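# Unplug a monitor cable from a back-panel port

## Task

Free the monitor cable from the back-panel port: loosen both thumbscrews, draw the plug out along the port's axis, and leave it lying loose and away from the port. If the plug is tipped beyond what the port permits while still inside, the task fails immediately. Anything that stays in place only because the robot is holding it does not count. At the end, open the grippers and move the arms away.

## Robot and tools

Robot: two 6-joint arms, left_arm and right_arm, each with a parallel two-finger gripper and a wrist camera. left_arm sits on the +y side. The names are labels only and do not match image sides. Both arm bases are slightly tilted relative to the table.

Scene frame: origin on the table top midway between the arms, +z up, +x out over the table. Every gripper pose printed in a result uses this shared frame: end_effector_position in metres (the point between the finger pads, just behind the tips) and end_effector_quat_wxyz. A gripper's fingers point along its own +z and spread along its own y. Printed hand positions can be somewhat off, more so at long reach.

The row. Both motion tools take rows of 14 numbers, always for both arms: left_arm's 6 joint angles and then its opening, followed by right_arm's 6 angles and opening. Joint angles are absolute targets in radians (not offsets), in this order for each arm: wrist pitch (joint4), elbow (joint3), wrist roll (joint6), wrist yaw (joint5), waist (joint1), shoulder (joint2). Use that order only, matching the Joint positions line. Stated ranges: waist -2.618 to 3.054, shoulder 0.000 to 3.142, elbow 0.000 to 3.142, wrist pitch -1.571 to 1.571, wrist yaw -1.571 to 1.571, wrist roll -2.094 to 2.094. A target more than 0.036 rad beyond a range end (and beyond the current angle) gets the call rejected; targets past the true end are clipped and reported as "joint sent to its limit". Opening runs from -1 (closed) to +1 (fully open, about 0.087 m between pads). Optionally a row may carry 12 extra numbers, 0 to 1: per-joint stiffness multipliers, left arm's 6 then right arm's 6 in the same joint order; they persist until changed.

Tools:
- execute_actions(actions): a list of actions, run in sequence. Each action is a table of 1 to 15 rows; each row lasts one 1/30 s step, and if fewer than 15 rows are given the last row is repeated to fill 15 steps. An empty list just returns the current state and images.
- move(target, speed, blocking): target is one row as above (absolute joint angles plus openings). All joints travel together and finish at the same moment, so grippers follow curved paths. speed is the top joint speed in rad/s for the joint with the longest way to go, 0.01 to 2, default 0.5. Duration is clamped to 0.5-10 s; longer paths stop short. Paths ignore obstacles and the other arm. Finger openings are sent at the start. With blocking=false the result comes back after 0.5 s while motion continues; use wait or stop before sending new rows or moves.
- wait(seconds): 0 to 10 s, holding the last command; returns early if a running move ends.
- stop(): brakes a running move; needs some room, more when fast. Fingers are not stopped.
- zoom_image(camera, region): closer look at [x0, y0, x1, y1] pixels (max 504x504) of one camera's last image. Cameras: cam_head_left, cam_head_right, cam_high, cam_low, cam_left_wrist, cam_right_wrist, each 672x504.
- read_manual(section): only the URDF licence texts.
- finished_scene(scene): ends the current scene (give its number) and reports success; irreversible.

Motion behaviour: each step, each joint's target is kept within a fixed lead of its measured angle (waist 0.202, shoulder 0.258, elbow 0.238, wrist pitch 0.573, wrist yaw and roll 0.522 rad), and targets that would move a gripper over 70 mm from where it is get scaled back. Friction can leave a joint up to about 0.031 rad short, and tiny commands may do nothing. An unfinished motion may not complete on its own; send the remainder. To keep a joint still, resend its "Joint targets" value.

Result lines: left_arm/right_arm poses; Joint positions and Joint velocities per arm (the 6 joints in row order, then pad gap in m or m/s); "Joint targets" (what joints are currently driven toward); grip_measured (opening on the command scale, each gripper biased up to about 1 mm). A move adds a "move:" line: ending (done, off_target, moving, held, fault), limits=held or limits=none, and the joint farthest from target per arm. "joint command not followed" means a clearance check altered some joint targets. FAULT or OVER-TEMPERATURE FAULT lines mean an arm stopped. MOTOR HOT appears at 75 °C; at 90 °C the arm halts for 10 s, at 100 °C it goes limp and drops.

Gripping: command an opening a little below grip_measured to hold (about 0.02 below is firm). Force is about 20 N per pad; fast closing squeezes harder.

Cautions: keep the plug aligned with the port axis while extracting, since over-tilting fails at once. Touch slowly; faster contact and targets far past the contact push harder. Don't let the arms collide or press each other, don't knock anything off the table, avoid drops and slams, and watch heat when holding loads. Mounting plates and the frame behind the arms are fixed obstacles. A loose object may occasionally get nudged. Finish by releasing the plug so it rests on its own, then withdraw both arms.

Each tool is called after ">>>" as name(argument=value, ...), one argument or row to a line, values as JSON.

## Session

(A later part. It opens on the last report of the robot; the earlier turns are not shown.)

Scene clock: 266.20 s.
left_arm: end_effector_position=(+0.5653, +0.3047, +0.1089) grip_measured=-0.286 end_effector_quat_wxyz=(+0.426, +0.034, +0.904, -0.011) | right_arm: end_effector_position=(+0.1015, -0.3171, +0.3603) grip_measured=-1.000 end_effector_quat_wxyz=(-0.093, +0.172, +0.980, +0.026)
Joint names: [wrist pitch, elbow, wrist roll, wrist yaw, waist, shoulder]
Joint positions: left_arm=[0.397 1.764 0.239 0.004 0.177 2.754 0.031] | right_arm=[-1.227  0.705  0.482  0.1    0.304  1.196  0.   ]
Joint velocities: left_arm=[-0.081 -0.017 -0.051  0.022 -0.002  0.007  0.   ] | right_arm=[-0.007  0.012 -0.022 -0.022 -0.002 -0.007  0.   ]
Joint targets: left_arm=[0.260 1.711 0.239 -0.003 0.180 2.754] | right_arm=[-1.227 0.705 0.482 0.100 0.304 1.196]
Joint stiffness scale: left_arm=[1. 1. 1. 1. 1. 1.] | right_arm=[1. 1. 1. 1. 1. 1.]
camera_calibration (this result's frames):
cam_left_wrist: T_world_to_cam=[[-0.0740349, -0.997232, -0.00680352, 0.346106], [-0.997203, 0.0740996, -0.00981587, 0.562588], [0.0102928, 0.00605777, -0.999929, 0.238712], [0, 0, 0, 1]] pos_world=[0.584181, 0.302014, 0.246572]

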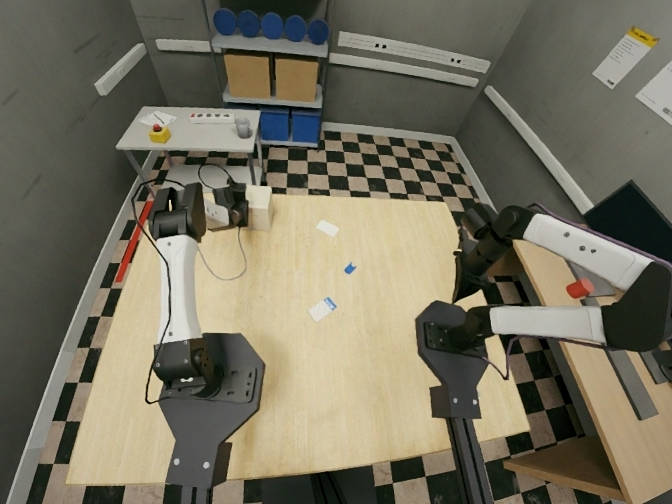

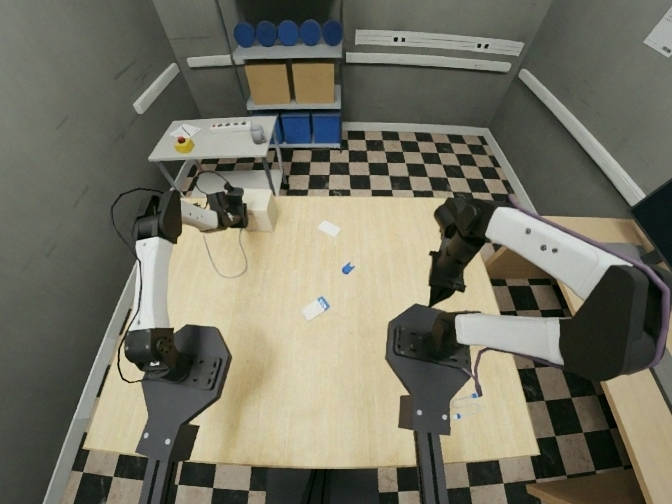

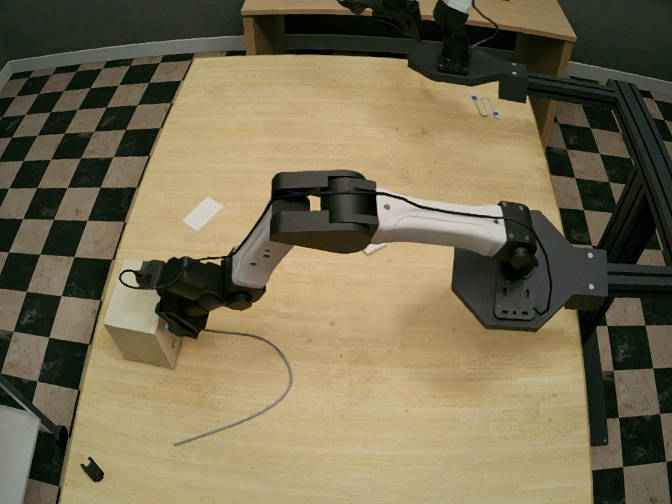

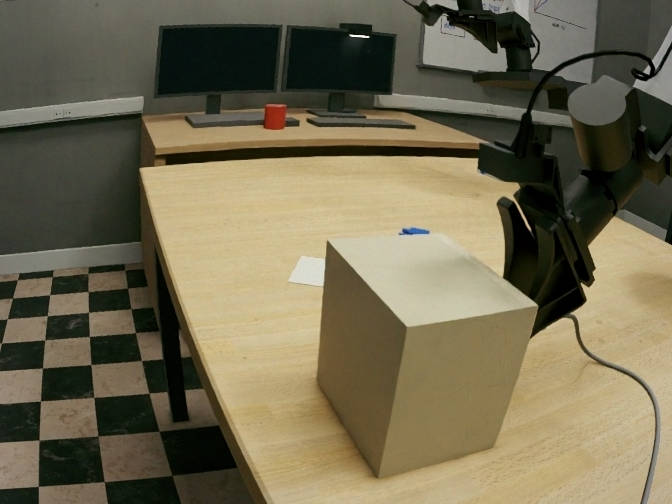

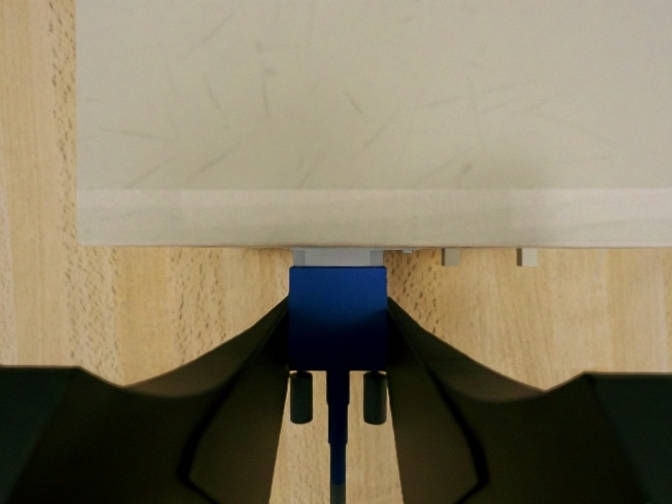

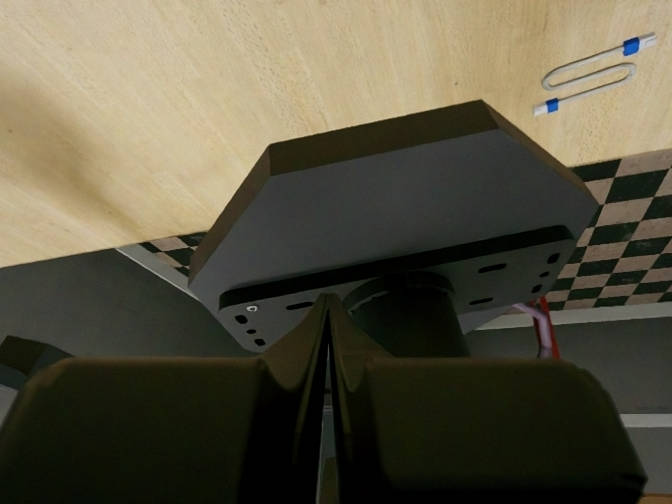

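>>> execute_actions(
  actions=[
    [[0.33,1.74,0.239,0.004,0.177,2.754,-0.32,-1.227,0.705,0.482,0.1,0.304,1.196,-1]],
    [[0.397,1.764,0.239,0.004,0.177,2.754,-0.32,-1.227,0.705,0.482,0.1,0.304,1.196,-1]],
    [[0.397,1.764,0.239,0.004,0.177,2.754,0.2,-1.227,0.705,0.482,0.1,0.304,1.196,-1]],
  ],
)

>>> move(
  target=[0.5,1.6,0.23,0.03,0.185,2.62,0.2,-1.227,0.705,0.482,0.1,0.304,1.196,-1],
  speed=0.2,
)

Scene clock: 273.70 s.
left_arm: end_effector_position=(+0.5669, +0.3051, +0.1103) grip_measured=+0.200 end_effector_quat_wxyz=(+0.430, +0.033, +0.902, -0.010) | right_arm: end_effector_position=(+0.1015, -0.3171, +0.3603) grip_measured=-1.000 end_effector_quat_wxyz=(-0.093, +0.172, +0.980, +0.026)
Joint names: [wrist pitch, elbow, wrist roll, wrist yaw, waist, shoulder]
Joint positions: left_arm=[0.406 1.764 0.239 0.004 0.177 2.754 0.052] | right_arm=[-1.227  0.705  0.482  0.1    0.304  1.196  0.   ]
Joint velocities: left_arm=[ 0.007 -0.012 -0.037  0.022  0.007 -0.002 -0.001] | right_arm=[-0.051 -0.007 -0.007 -0.007 -0.007  0.022  0.   ]
Joint targets: left_arm=[0.397 1.764 0.239 0.004 0.177 2.754] | right_arm=[-1.227 0.705 0.482 0.100 0.304 1.196]
Joint stiffness scale: left_arm=[1. 1. 1. 1. 1. 1.] | right_arm=[1. 1. 1. 1. 1. 1.]
camera_calibration (this result's frames):
cam_left_wrist: T_world_to_cam=[[-0.072541, -0.997332, -0.00812182, 0.345935], [-0.997193, 0.0726773, -0.0179778, 0.565481], [0.0185201, 0.0067949, -0.999805, 0.235154], [0, 0, 0, 1]] pos_world=[0.584633, 0.302317, 0.248084]

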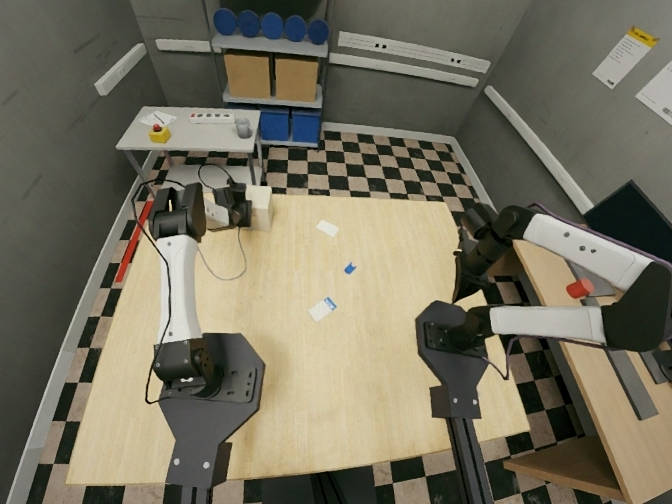

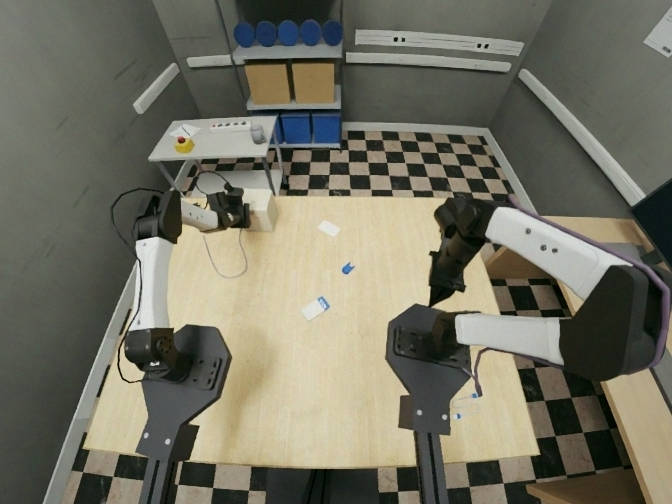

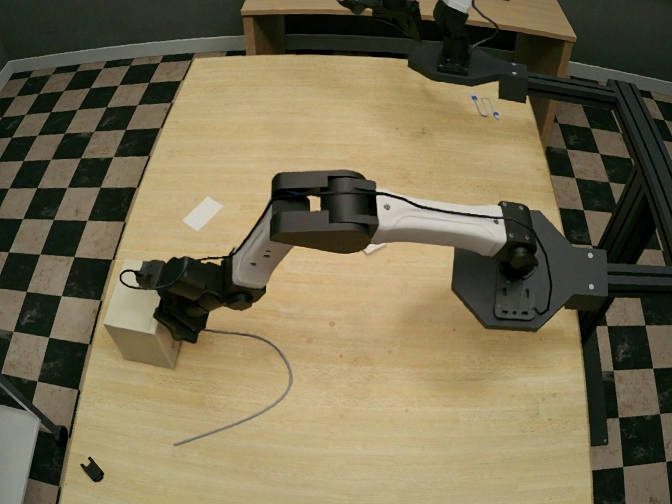

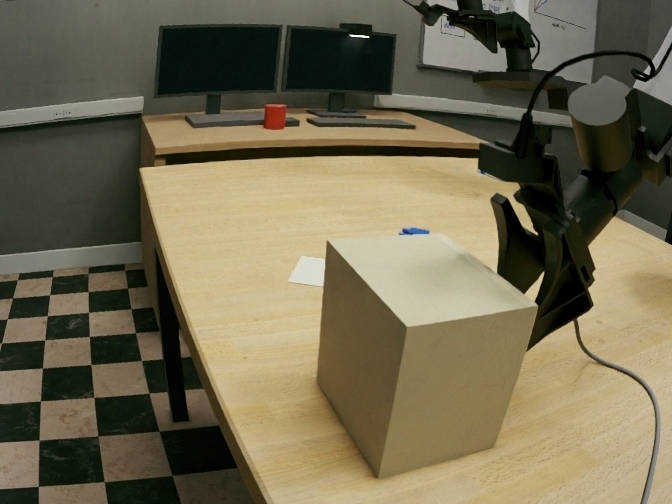

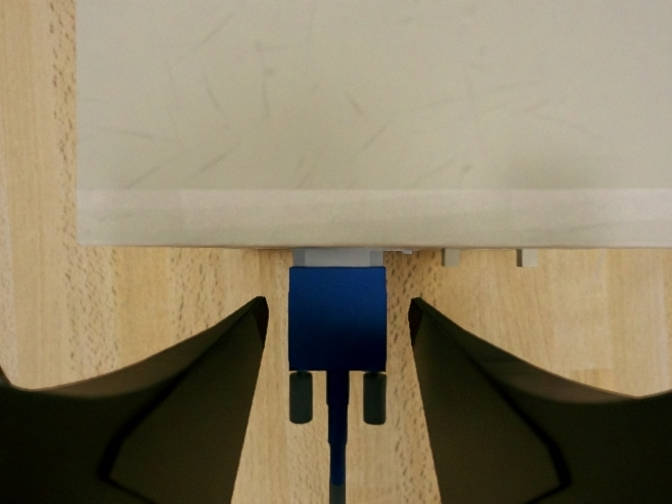

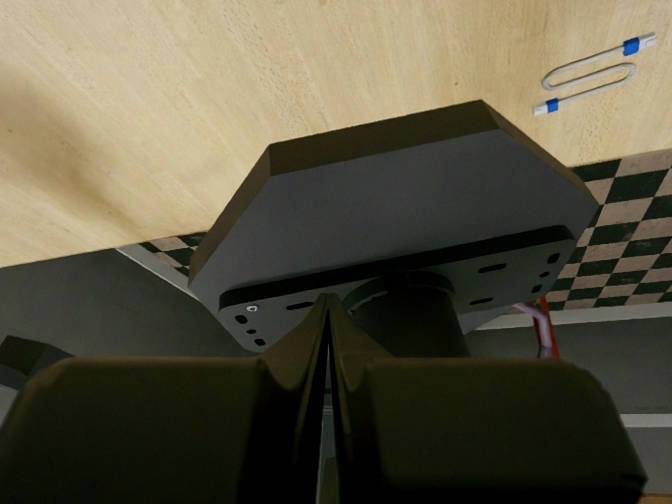

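Scene clock: 274.97 s.
left_arm: end_effector_position=(+0.5657, +0.3093, +0.1516) grip_measured=+0.200 end_effector_quat_wxyz=(+0.463, +0.031, +0.886, -0.011) | right_arm: end_effector_position=(+0.1015, -0.3171, +0.3603) grip_measured=-1.000 end_effector_quat_wxyz=(-0.093, +0.172, +0.980, +0.026)
Joint names: [wrist pitch, elbow, wrist roll, wrist yaw, waist, shoulder]
Joint positions: left_arm=[0.494 1.621 0.236 0.019 0.177 2.627 0.052] | right_arm=[-1.227  0.705  0.482  0.1    0.304  1.196  0.   ]
Joint velocities: left_arm=[ 0.037  0.012 -0.051 -0.007  0.017  0.007 -0.001] | right_arm=[ 0.051  0.002 -0.007  0.037 -0.017  0.007  0.   ]
Joint targets: left_arm=[0.500 1.600 0.230 0.030 0.185 2.620] | right_arm=[-1.227 0.705 0.482 0.100 0.304 1.196]
Joint stiffness scale: left_arm=[1. 1. 1. 1. 1. 1.] | right_arm=[1. 1. 1. 1. 1. 1.]
move: off_target (left_arm); limits=none; left_arm: farthest joint: the elbow, 0.021 radians from its target (0.164 radians at the start); right_arm: farthest joint: the waist, 0.000 radians from its target (0.000 radians at the start)
camera_calibration (this result's frames):
cam_left_wrist: T_world_to_cam=[[-0.0698991, -0.997524, -0.0077916, 0.348863], [-0.993273, 0.0703198, -0.0919958, 0.57451], [0.0923159, 0.00130876, -0.995729, 0.23574], [0, 0, 0, 1]] pos_world=[0.573268, 0.307292, 0.290303]

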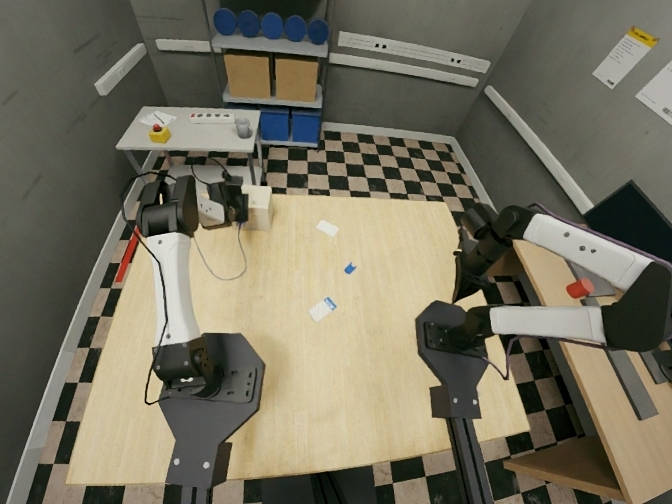

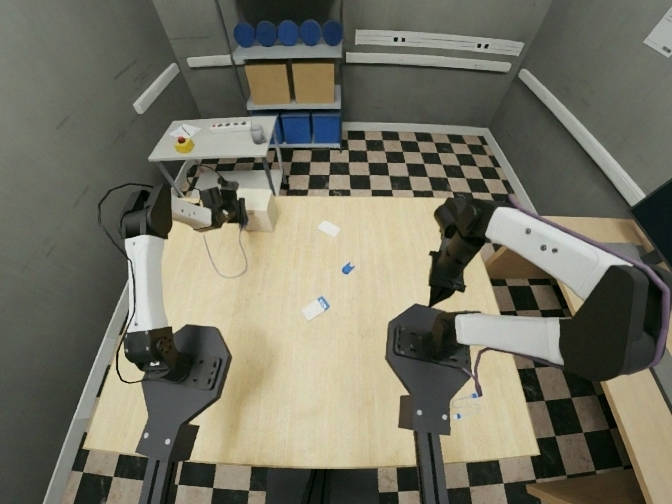

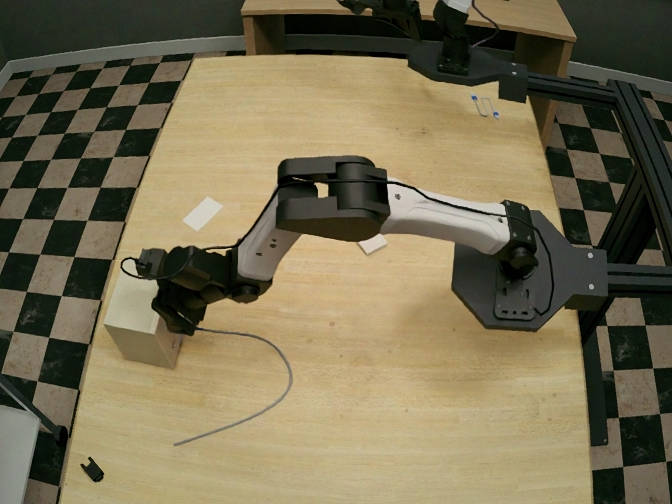

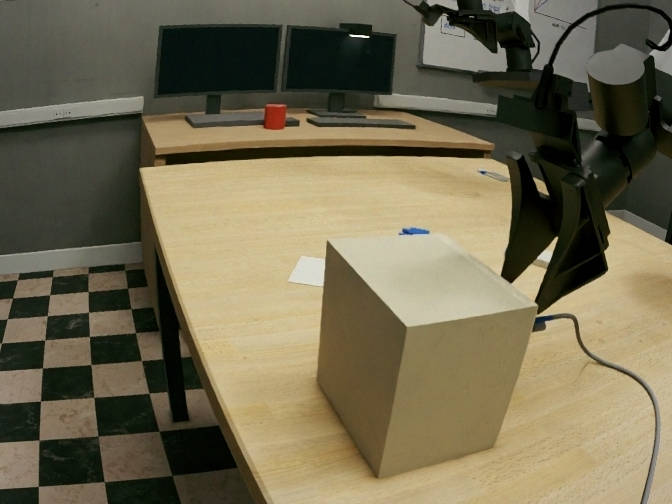

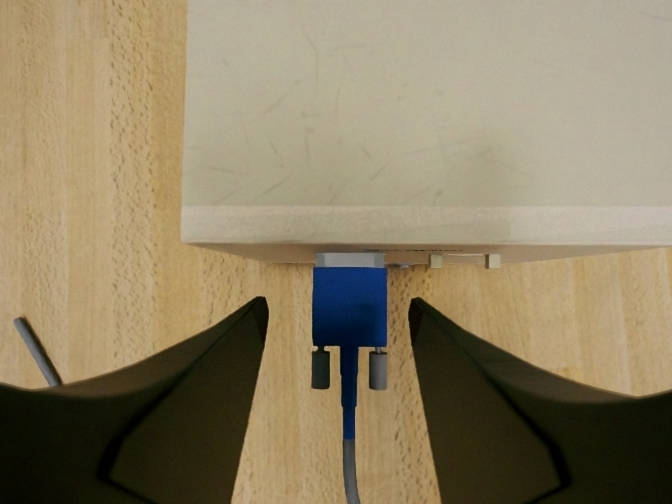

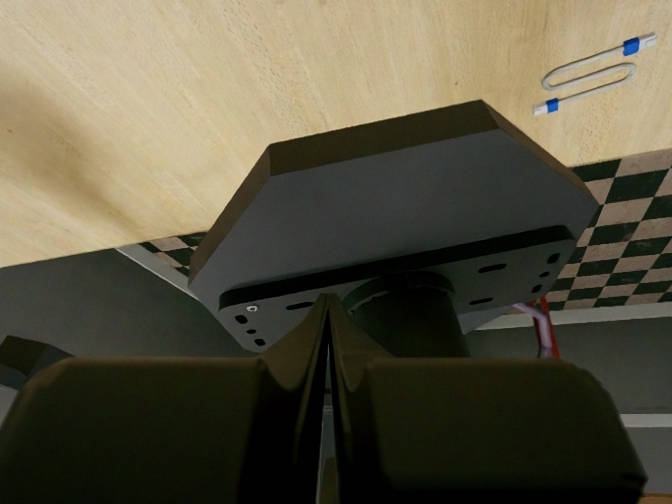

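>>> move(
  target=[1.254,1.448,0.2,0.179,0.232,2.845,0.2,-1.227,0.705,0.482,0.1,0.304,1.196,-1],
  speed=0.4,
)

Scene clock: 277.97 s.
left_arm: end_effector_position=(+0.5577, +0.3074, +0.1397) grip_measured=+0.200 end_effector_quat_wxyz=(+0.633, +0.029, +0.773, -0.025) | right_arm: end_effector_position=(+0.1015, -0.3171, +0.3603) grip_measured=-1.000 end_effector_quat_wxyz=(-0.093, +0.172, +0.980, +0.026)
Joint names: [wrist pitch, elbow, wrist roll, wrist yaw, waist, shoulder]
Joint positions: left_arm=[1.249 1.465 0.206 0.168 0.222 2.829 0.052] | right_arm=[-1.227  0.705  0.482  0.1    0.304  1.196  0.   ]
Joint velocities: left_arm=[ 0.051 -0.002 -0.11  -0.022 -0.002 -0.022 -0.001] | right_arm=[-0.007 -0.022 -0.037  0.051  0.007  0.002  0.   ]
Joint targets: left_arm=[1.254 1.448 0.200 0.179 0.232 2.845] | right_arm=[-1.227 0.705 0.482 0.100 0.304 1.196]
Joint stiffness scale: left_arm=[1. 1. 1. 1. 1. 1.] | right_arm=[1. 1. 1. 1. 1. 1.]
move: done; limits=none; left_arm: farthest joint: the elbow, 0.017 radians from its target (0.173 radians at the start); right_arm: farthest joint: the waist, 0.000 radians from its target (0.000 radians at the start)
camera_calibration (this result's frames):
cam_left_wrist: T_world_to_cam=[[-0.0808903, -0.996721, 0.00183822, 0.350882], [-0.874004, 0.0700442, -0.480844, 0.553467], [0.479139, -0.0405022, -0.876804, 0.00511951], [0, 0, 0, 1]] pos_world=[0.509663, 0.311172, 0.269975]

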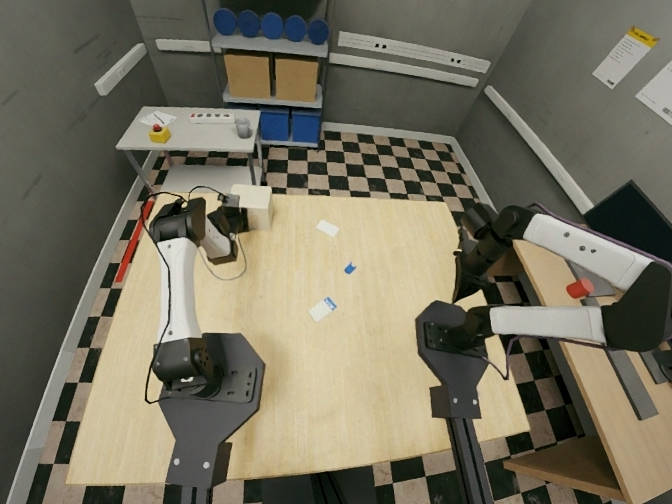

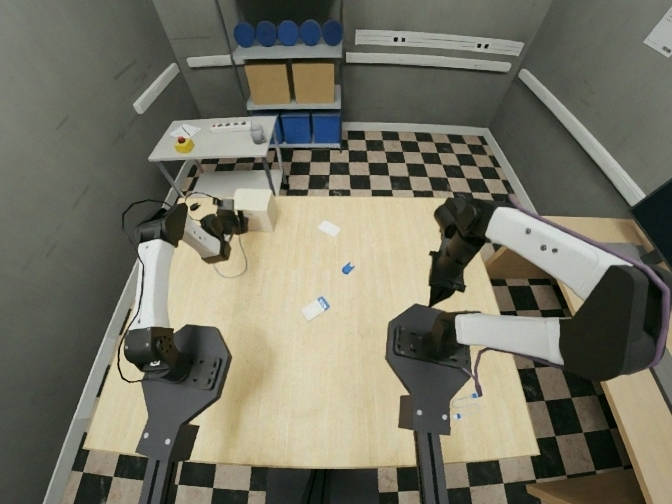

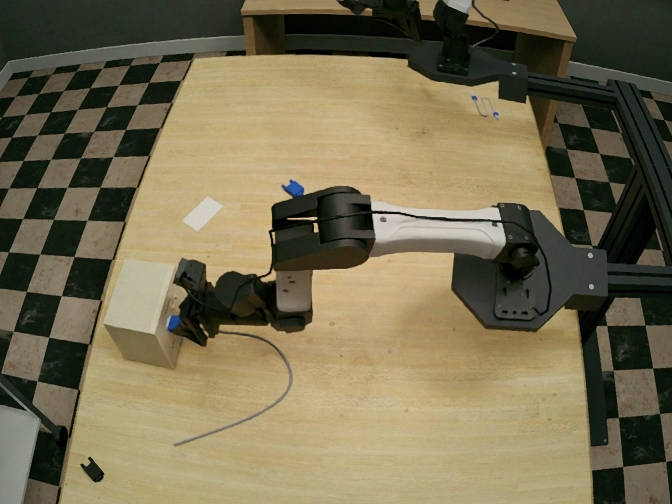

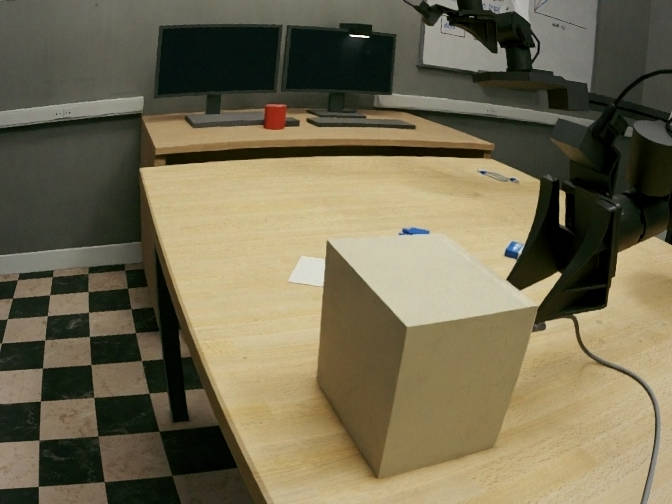

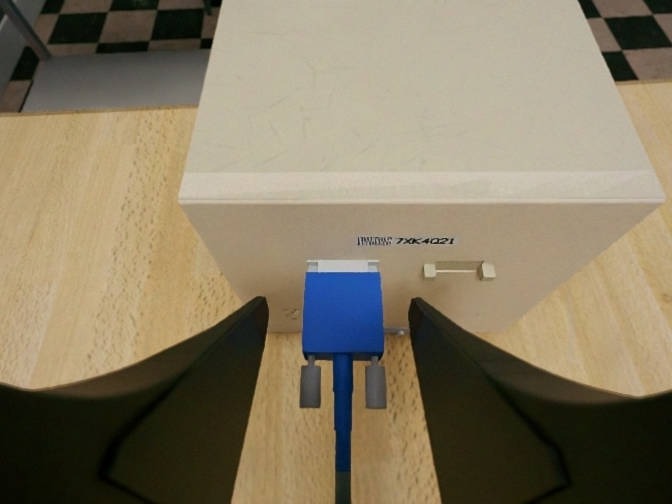

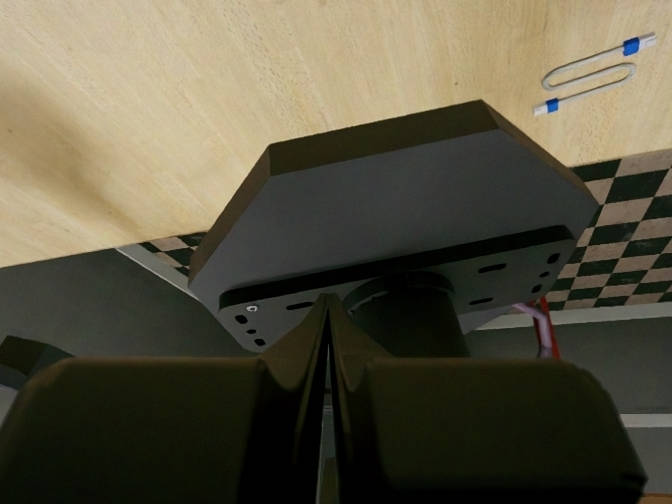

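>>> move(
  target=[1.268,1.561,0.206,0.147,0.228,2.937,0.1,-1.227,0.705,0.482,0.1,0.304,1.196,-1],
  speed=0.1,
)

Scene clock: 279.73 s.
left_arm: end_effector_position=(+0.5595, +0.3053, +0.1162) grip_measured=+0.100 end_effector_quat_wxyz=(+0.633, +0.026, +0.773, -0.021) | right_arm: end_effector_position=(+0.1015, -0.3171, +0.3603) grip_measured=-1.000 end_effector_quat_wxyz=(-0.093, +0.172, +0.980, +0.026)
Joint names: [wrist pitch, elbow, wrist roll, wrist yaw, waist, shoulder]
Joint positions: left_arm=[1.262 1.544 0.206 0.159 0.222 2.919 0.048] | right_arm=[-1.227  0.705  0.482  0.1    0.304  1.196  0.   ]
Joint velocities: left_arm=[ 0.051 -0.002  0.037  0.022 -0.007  0.007  0.   ] | right_arm=[ 0.051  0.007 -0.066 -0.022  0.002 -0.002  0.   ]
Joint targets: left_arm=[1.268 1.561 0.206 0.147 0.228 2.937] | right_arm=[-1.227 0.705 0.482 0.100 0.304 1.196]
Joint stiffness scale: left_arm=[1. 1. 1. 1. 1. 1.] | right_arm=[1. 1. 1. 1. 1. 1.]
move: done; limits=none; left_arm: farthest joint: the shoulder, 0.018 radians from its target (0.108 radians at the start); right_arm: farthest joint: the waist, 0.000 radians from its target (0.000 radians at the start)
camera_calibration (this result's frames):
cam_left_wrist: T_world_to_cam=[[-0.0716263, -0.997431, -0.00054327, 0.344253], [-0.874026, 0.0630269, -0.481774, 0.546078], [0.48057, -0.0340328, -0.876296, -0.0192549], [0, 0, 0, 1]] pos_world=[0.511197, 0.308296, 0.2464]

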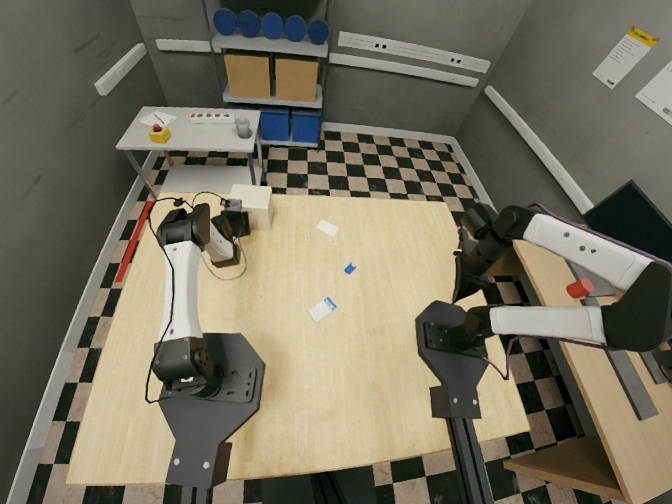

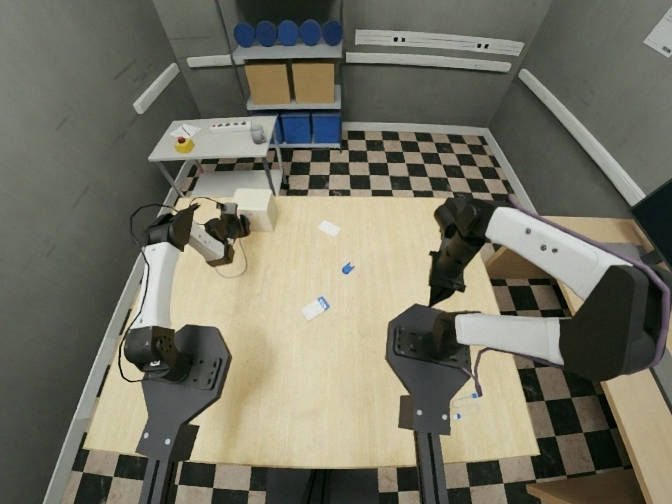

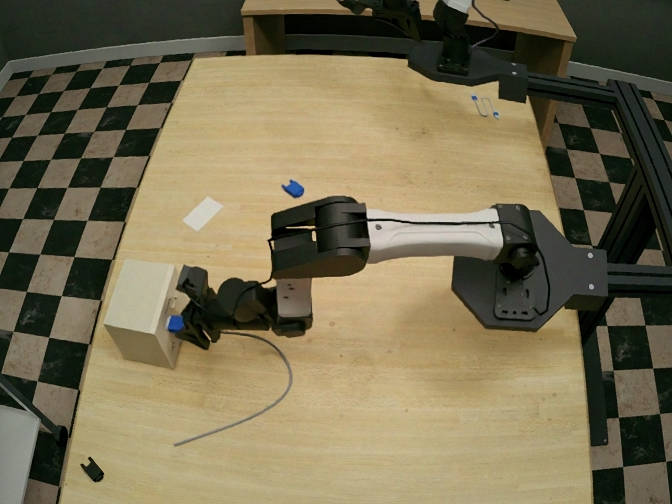

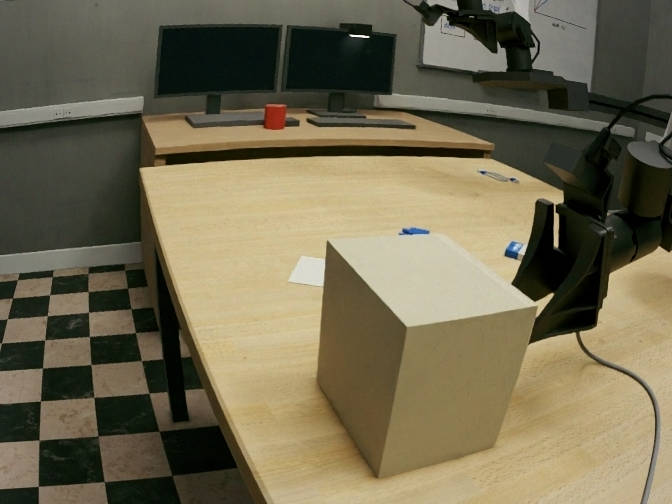

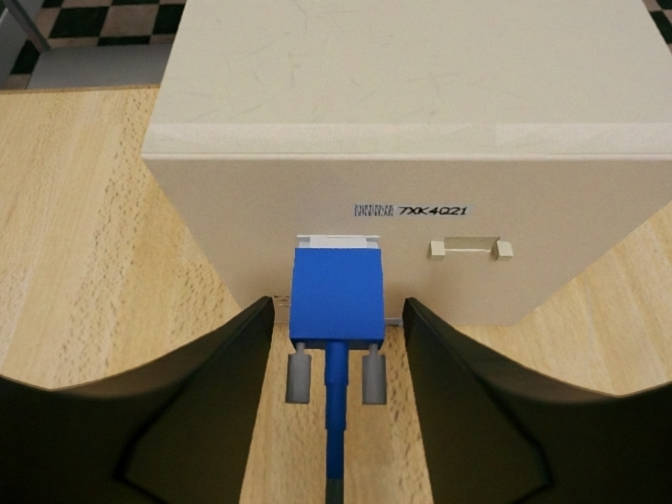

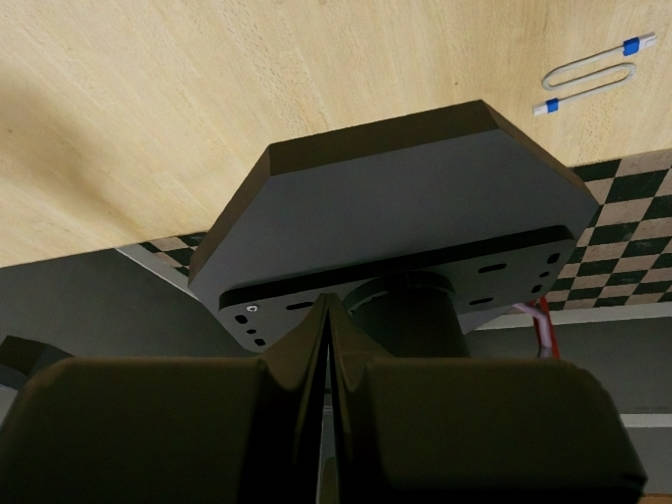

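>>> execute_actions(
  actions=[
    [[1.262,1.544,0.206,0.155,0.224,2.925,-0.1,-1.227,0.705,0.482,0.1,0.304,1.196,-1],[1.262,1.544,0.206,0.155,0.224,2.925,-0.15,-1.227,0.705,0.482,0.1,0.304,1.196,-1],[1.262,1.544,0.206,0.155,0.224,2.925,-0.2,-1.227,0.705,0.482,0.1,0.304,1.196,-1]],
    [[1.262,1.544,0.206,0.155,0.224,2.925,-0.21,-1.227,0.705,0.482,0.1,0.304,1.196,-1],[1.262,1.544,0.206,0.155,0.224,2.925,-0.22,-1.227,0.705,0.482,0.1,0.304,1.196,-1],[1.262,1.544,0.206,0.155,0.224,2.925,-0.23,-1.227,0.705,0.482,0.1,0.304,1.196,-1],[1.262,1.544,0.206,0.155,0.224,2.925,-0.24,-1.227,0.705,0.482,0.1,0.304,1.196,-1],[1.262,1.544,0.206,0.155,0.224,2.925,-0.25,-1.227,0.705,0.482,0.1,0.304,1.196,-1],[1.262,1.544,0.206,0.155,0.224,2.925,-0.26,-1.227,0.705,0.482,0.1,0.304,1.196,-1],[1.262,1.544,0.206,0.155,0.224,2.925,-0.27,-1.227,0.705,0.482,0.1,0.304,1.196,-1],[1.262,1.544,0.206,0.155,0.224,2.925,-0.28,-1.227,0.705,0.482,0.1,0.304,1.196,-1],[1.262,1.544,0.206,0.155,0.224,2.925,-0.29,-1.227,0.705,0.482,0.1,0.304,1.196,-1],[1.262,1.544,0.206,0.155,0.224,2.925,-0.3,-1.227,0.705,0.482,0.1,0.304,1.196,-1],[1.262,1.544,0.206,0.155,0.224,2.925,-0.31,-1.227,0.705,0.482,0.1,0.304,1.196,-1],[1.262,1.544,0.206,0.155,0.224,2.925,-0.32,-1.227,0.705,0.482,0.1,0.304,1.196,-1]],
    [[1.24,1.52,0.206,0.155,0.226,2.92,-0.33,-1.227,0.705,0.482,0.1,0.304,1.196,-1]],
    [[1.215,1.507,0.206,0.155,0.229,2.925,-0.33,-1.227,0.705,0.482,0.1,0.304,1.196,-1]],
  ],
)

Scene clock: 283.03 s.
left_arm: end_effector_position=(+0.5587, +0.3052, +0.1153) grip_measured=-0.287 end_effector_quat_wxyz=(+0.632, +0.026, +0.774, -0.021) | right_arm: end_effector_position=(+0.1015, -0.3171, +0.3603) grip_measured=-1.000 end_effector_quat_wxyz=(-0.093, +0.172, +0.980, +0.026)
Joint names: [wrist pitch, elbow, wrist roll, wrist yaw, waist, shoulder]
Joint positions: left_arm=[1.262 1.542 0.206 0.159 0.222 2.919 0.031] | right_arm=[-1.227  0.705  0.482  0.1    0.304  1.196  0.   ]
Joint velocities: left_arm=[ 0.007 -0.002 -0.095  0.007 -0.007 -0.012 -0.   ] | right_arm=[ 0.051  0.007 -0.007 -0.081 -0.017  0.007  0.   ]
Joint targets: left_arm=[1.215 1.507 0.206 0.155 0.229 2.925] | right_arm=[-1.227 0.705 0.482 0.100 0.304 1.196]
Joint stiffness scale: left_arm=[1. 1. 1. 1. 1. 1.] | right_arm=[1. 1. 1. 1. 1. 1.]
camera_calibration (this result's frames):
cam_left_wrist: T_world_to_cam=[[-0.0713391, -0.997452, -0.000156724, 0.343891], [-0.875369, 0.0626828, -0.479375, 0.545583], [0.478164, -0.034061, -0.87761, -0.0180903], [0, 0, 0, 1]] pos_world=[0.510769, 0.3082, 0.245717]

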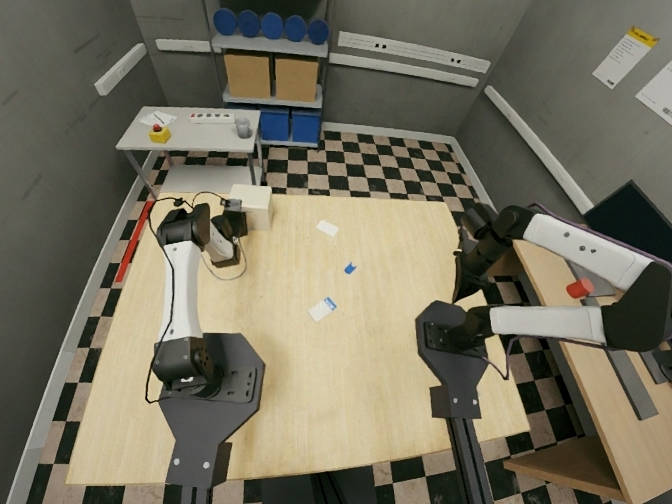

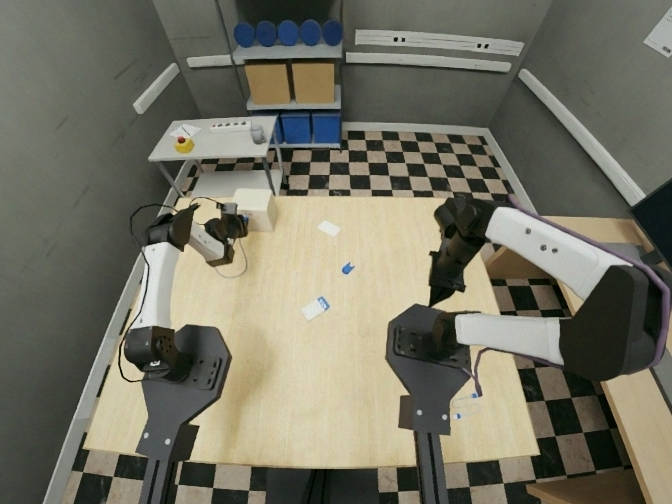

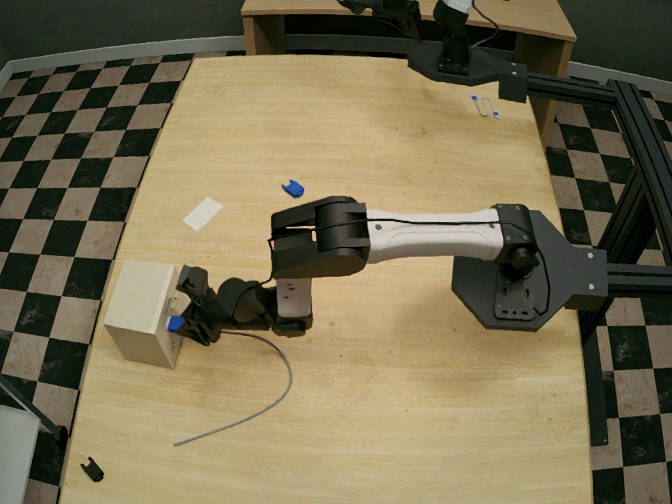

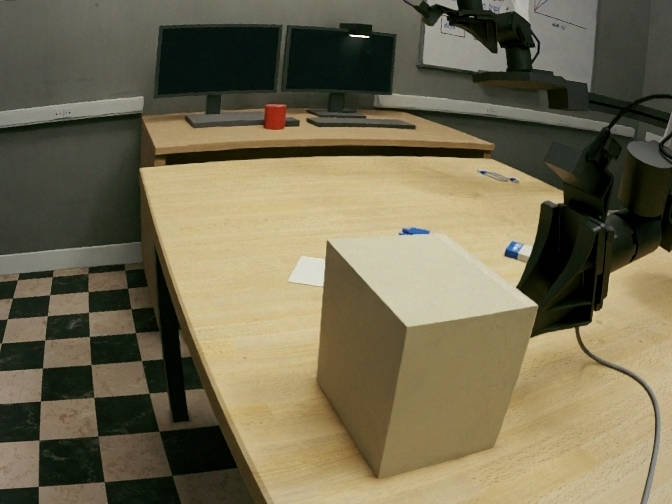

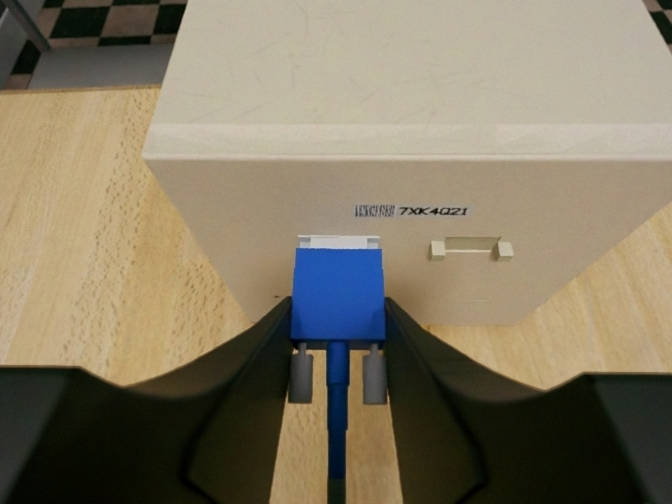

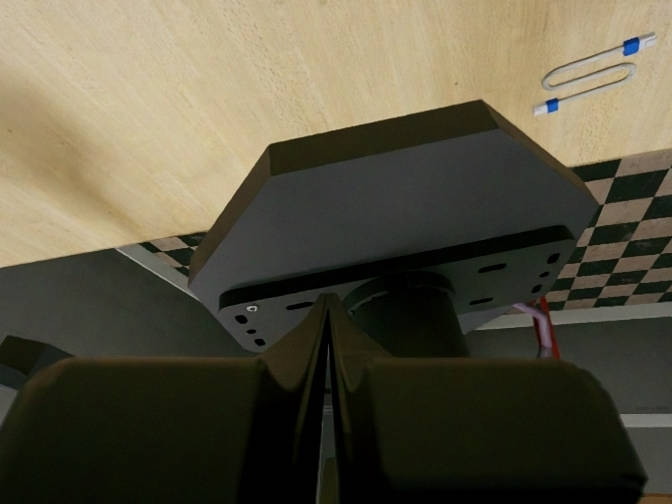

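>>> execute_actions(
  actions=[
    [[1.205,1.5,0.206,0.155,0.231,2.929,-0.33,-1.227,0.705,0.482,0.1,0.304,1.196,-1]],
    [[1.194,1.493,0.206,0.155,0.233,2.933,-0.33,-1.227,0.705,0.482,0.1,0.304,1.196,-1]],
  ],
)

Scene clock: 284.40 s.
left_arm: end_effector_position=(+0.5583, +0.3051, +0.1149) grip_measured=-0.287 end_effector_quat_wxyz=(+0.632, +0.026, +0.774, -0.021) | right_arm: end_effector_position=(+0.1015, -0.3171, +0.3603) grip_measured=-1.000 end_effector_quat_wxyz=(-0.093, +0.172, +0.980, +0.026)
Joint names: [wrist pitch, elbow, wrist roll, wrist yaw, waist, shoulder]
Joint positions: left_arm=[1.262 1.541 0.206 0.158 0.222 2.919 0.031] | right_arm=[-1.227  0.705  0.482  0.1    0.304  1.196  0.   ]
Joint velocities: left_arm=[ 0.007 -0.002  0.051 -0.022 -0.002  0.002  0.001] | right_arm=[-0.051  0.002 -0.007  0.037  0.007 -0.017  0.   ]
Joint targets: left_arm=[1.194 1.493 0.206 0.155 0.233 2.933] | right_arm=[-1.227 0.705 0.482 0.100 0.304 1.196]
Joint stiffness scale: left_arm=[1. 1. 1. 1. 1. 1.] | right_arm=[1. 1. 1. 1. 1. 1.]
camera_calibration (this result's frames):
cam_left_wrist: T_world_to_cam=[[-0.0712268, -0.99746, 0.0000735859, 0.343712], [-0.876124, 0.0625272, -0.478013, 0.545324], [0.476794, -0.0341118, -0.878353, -0.0174257], [0, 0, 0, 1]] pos_world=[0.510562, 0.308147, 0.245341]

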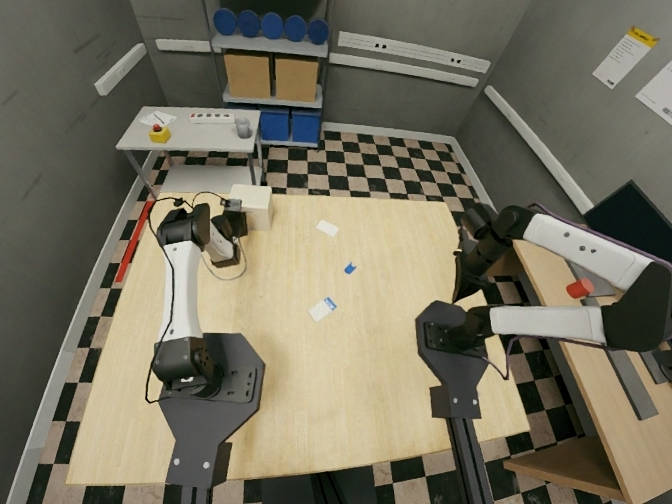

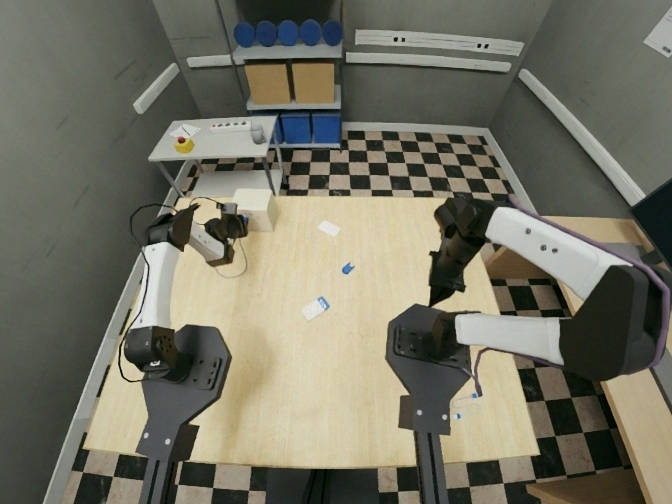

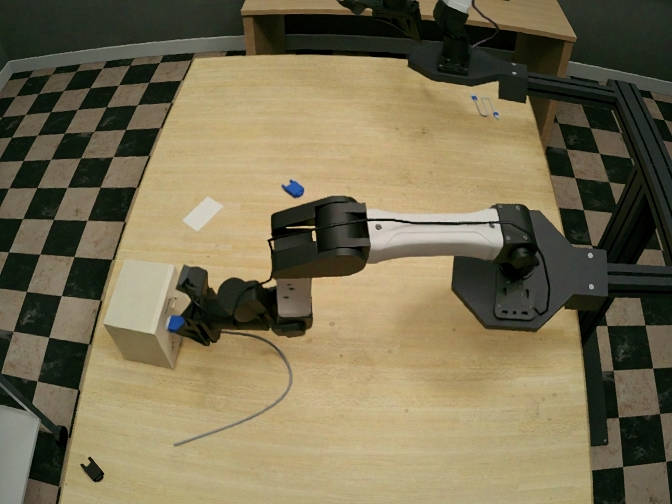

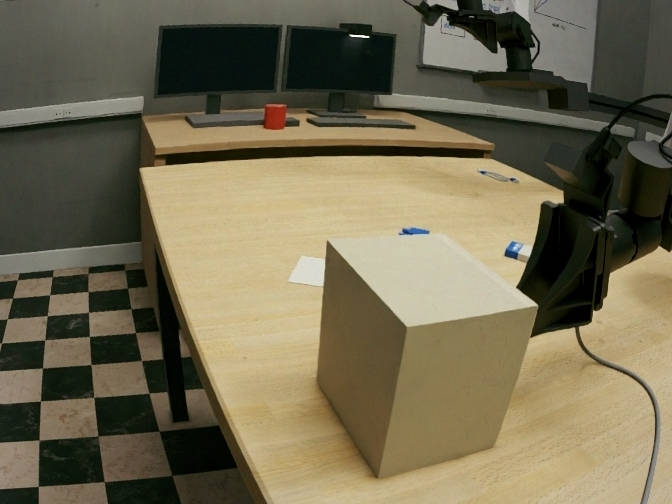

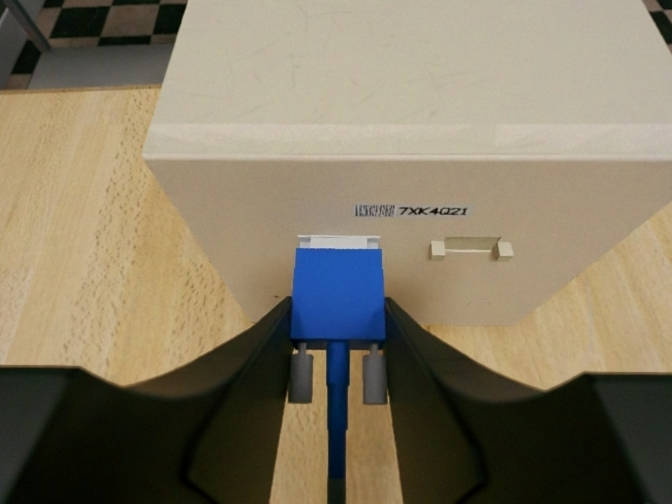

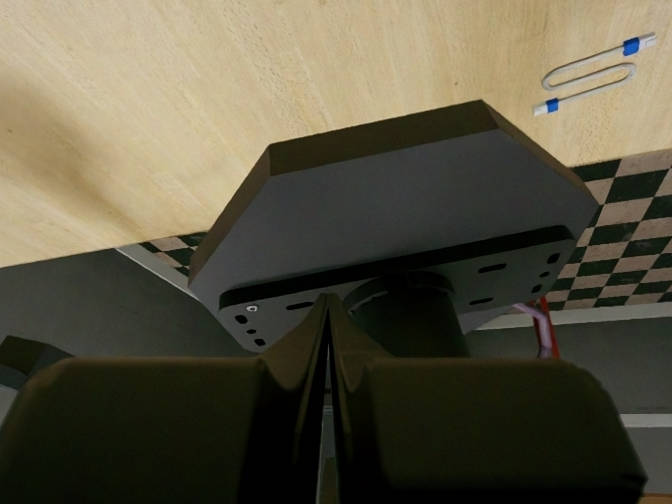

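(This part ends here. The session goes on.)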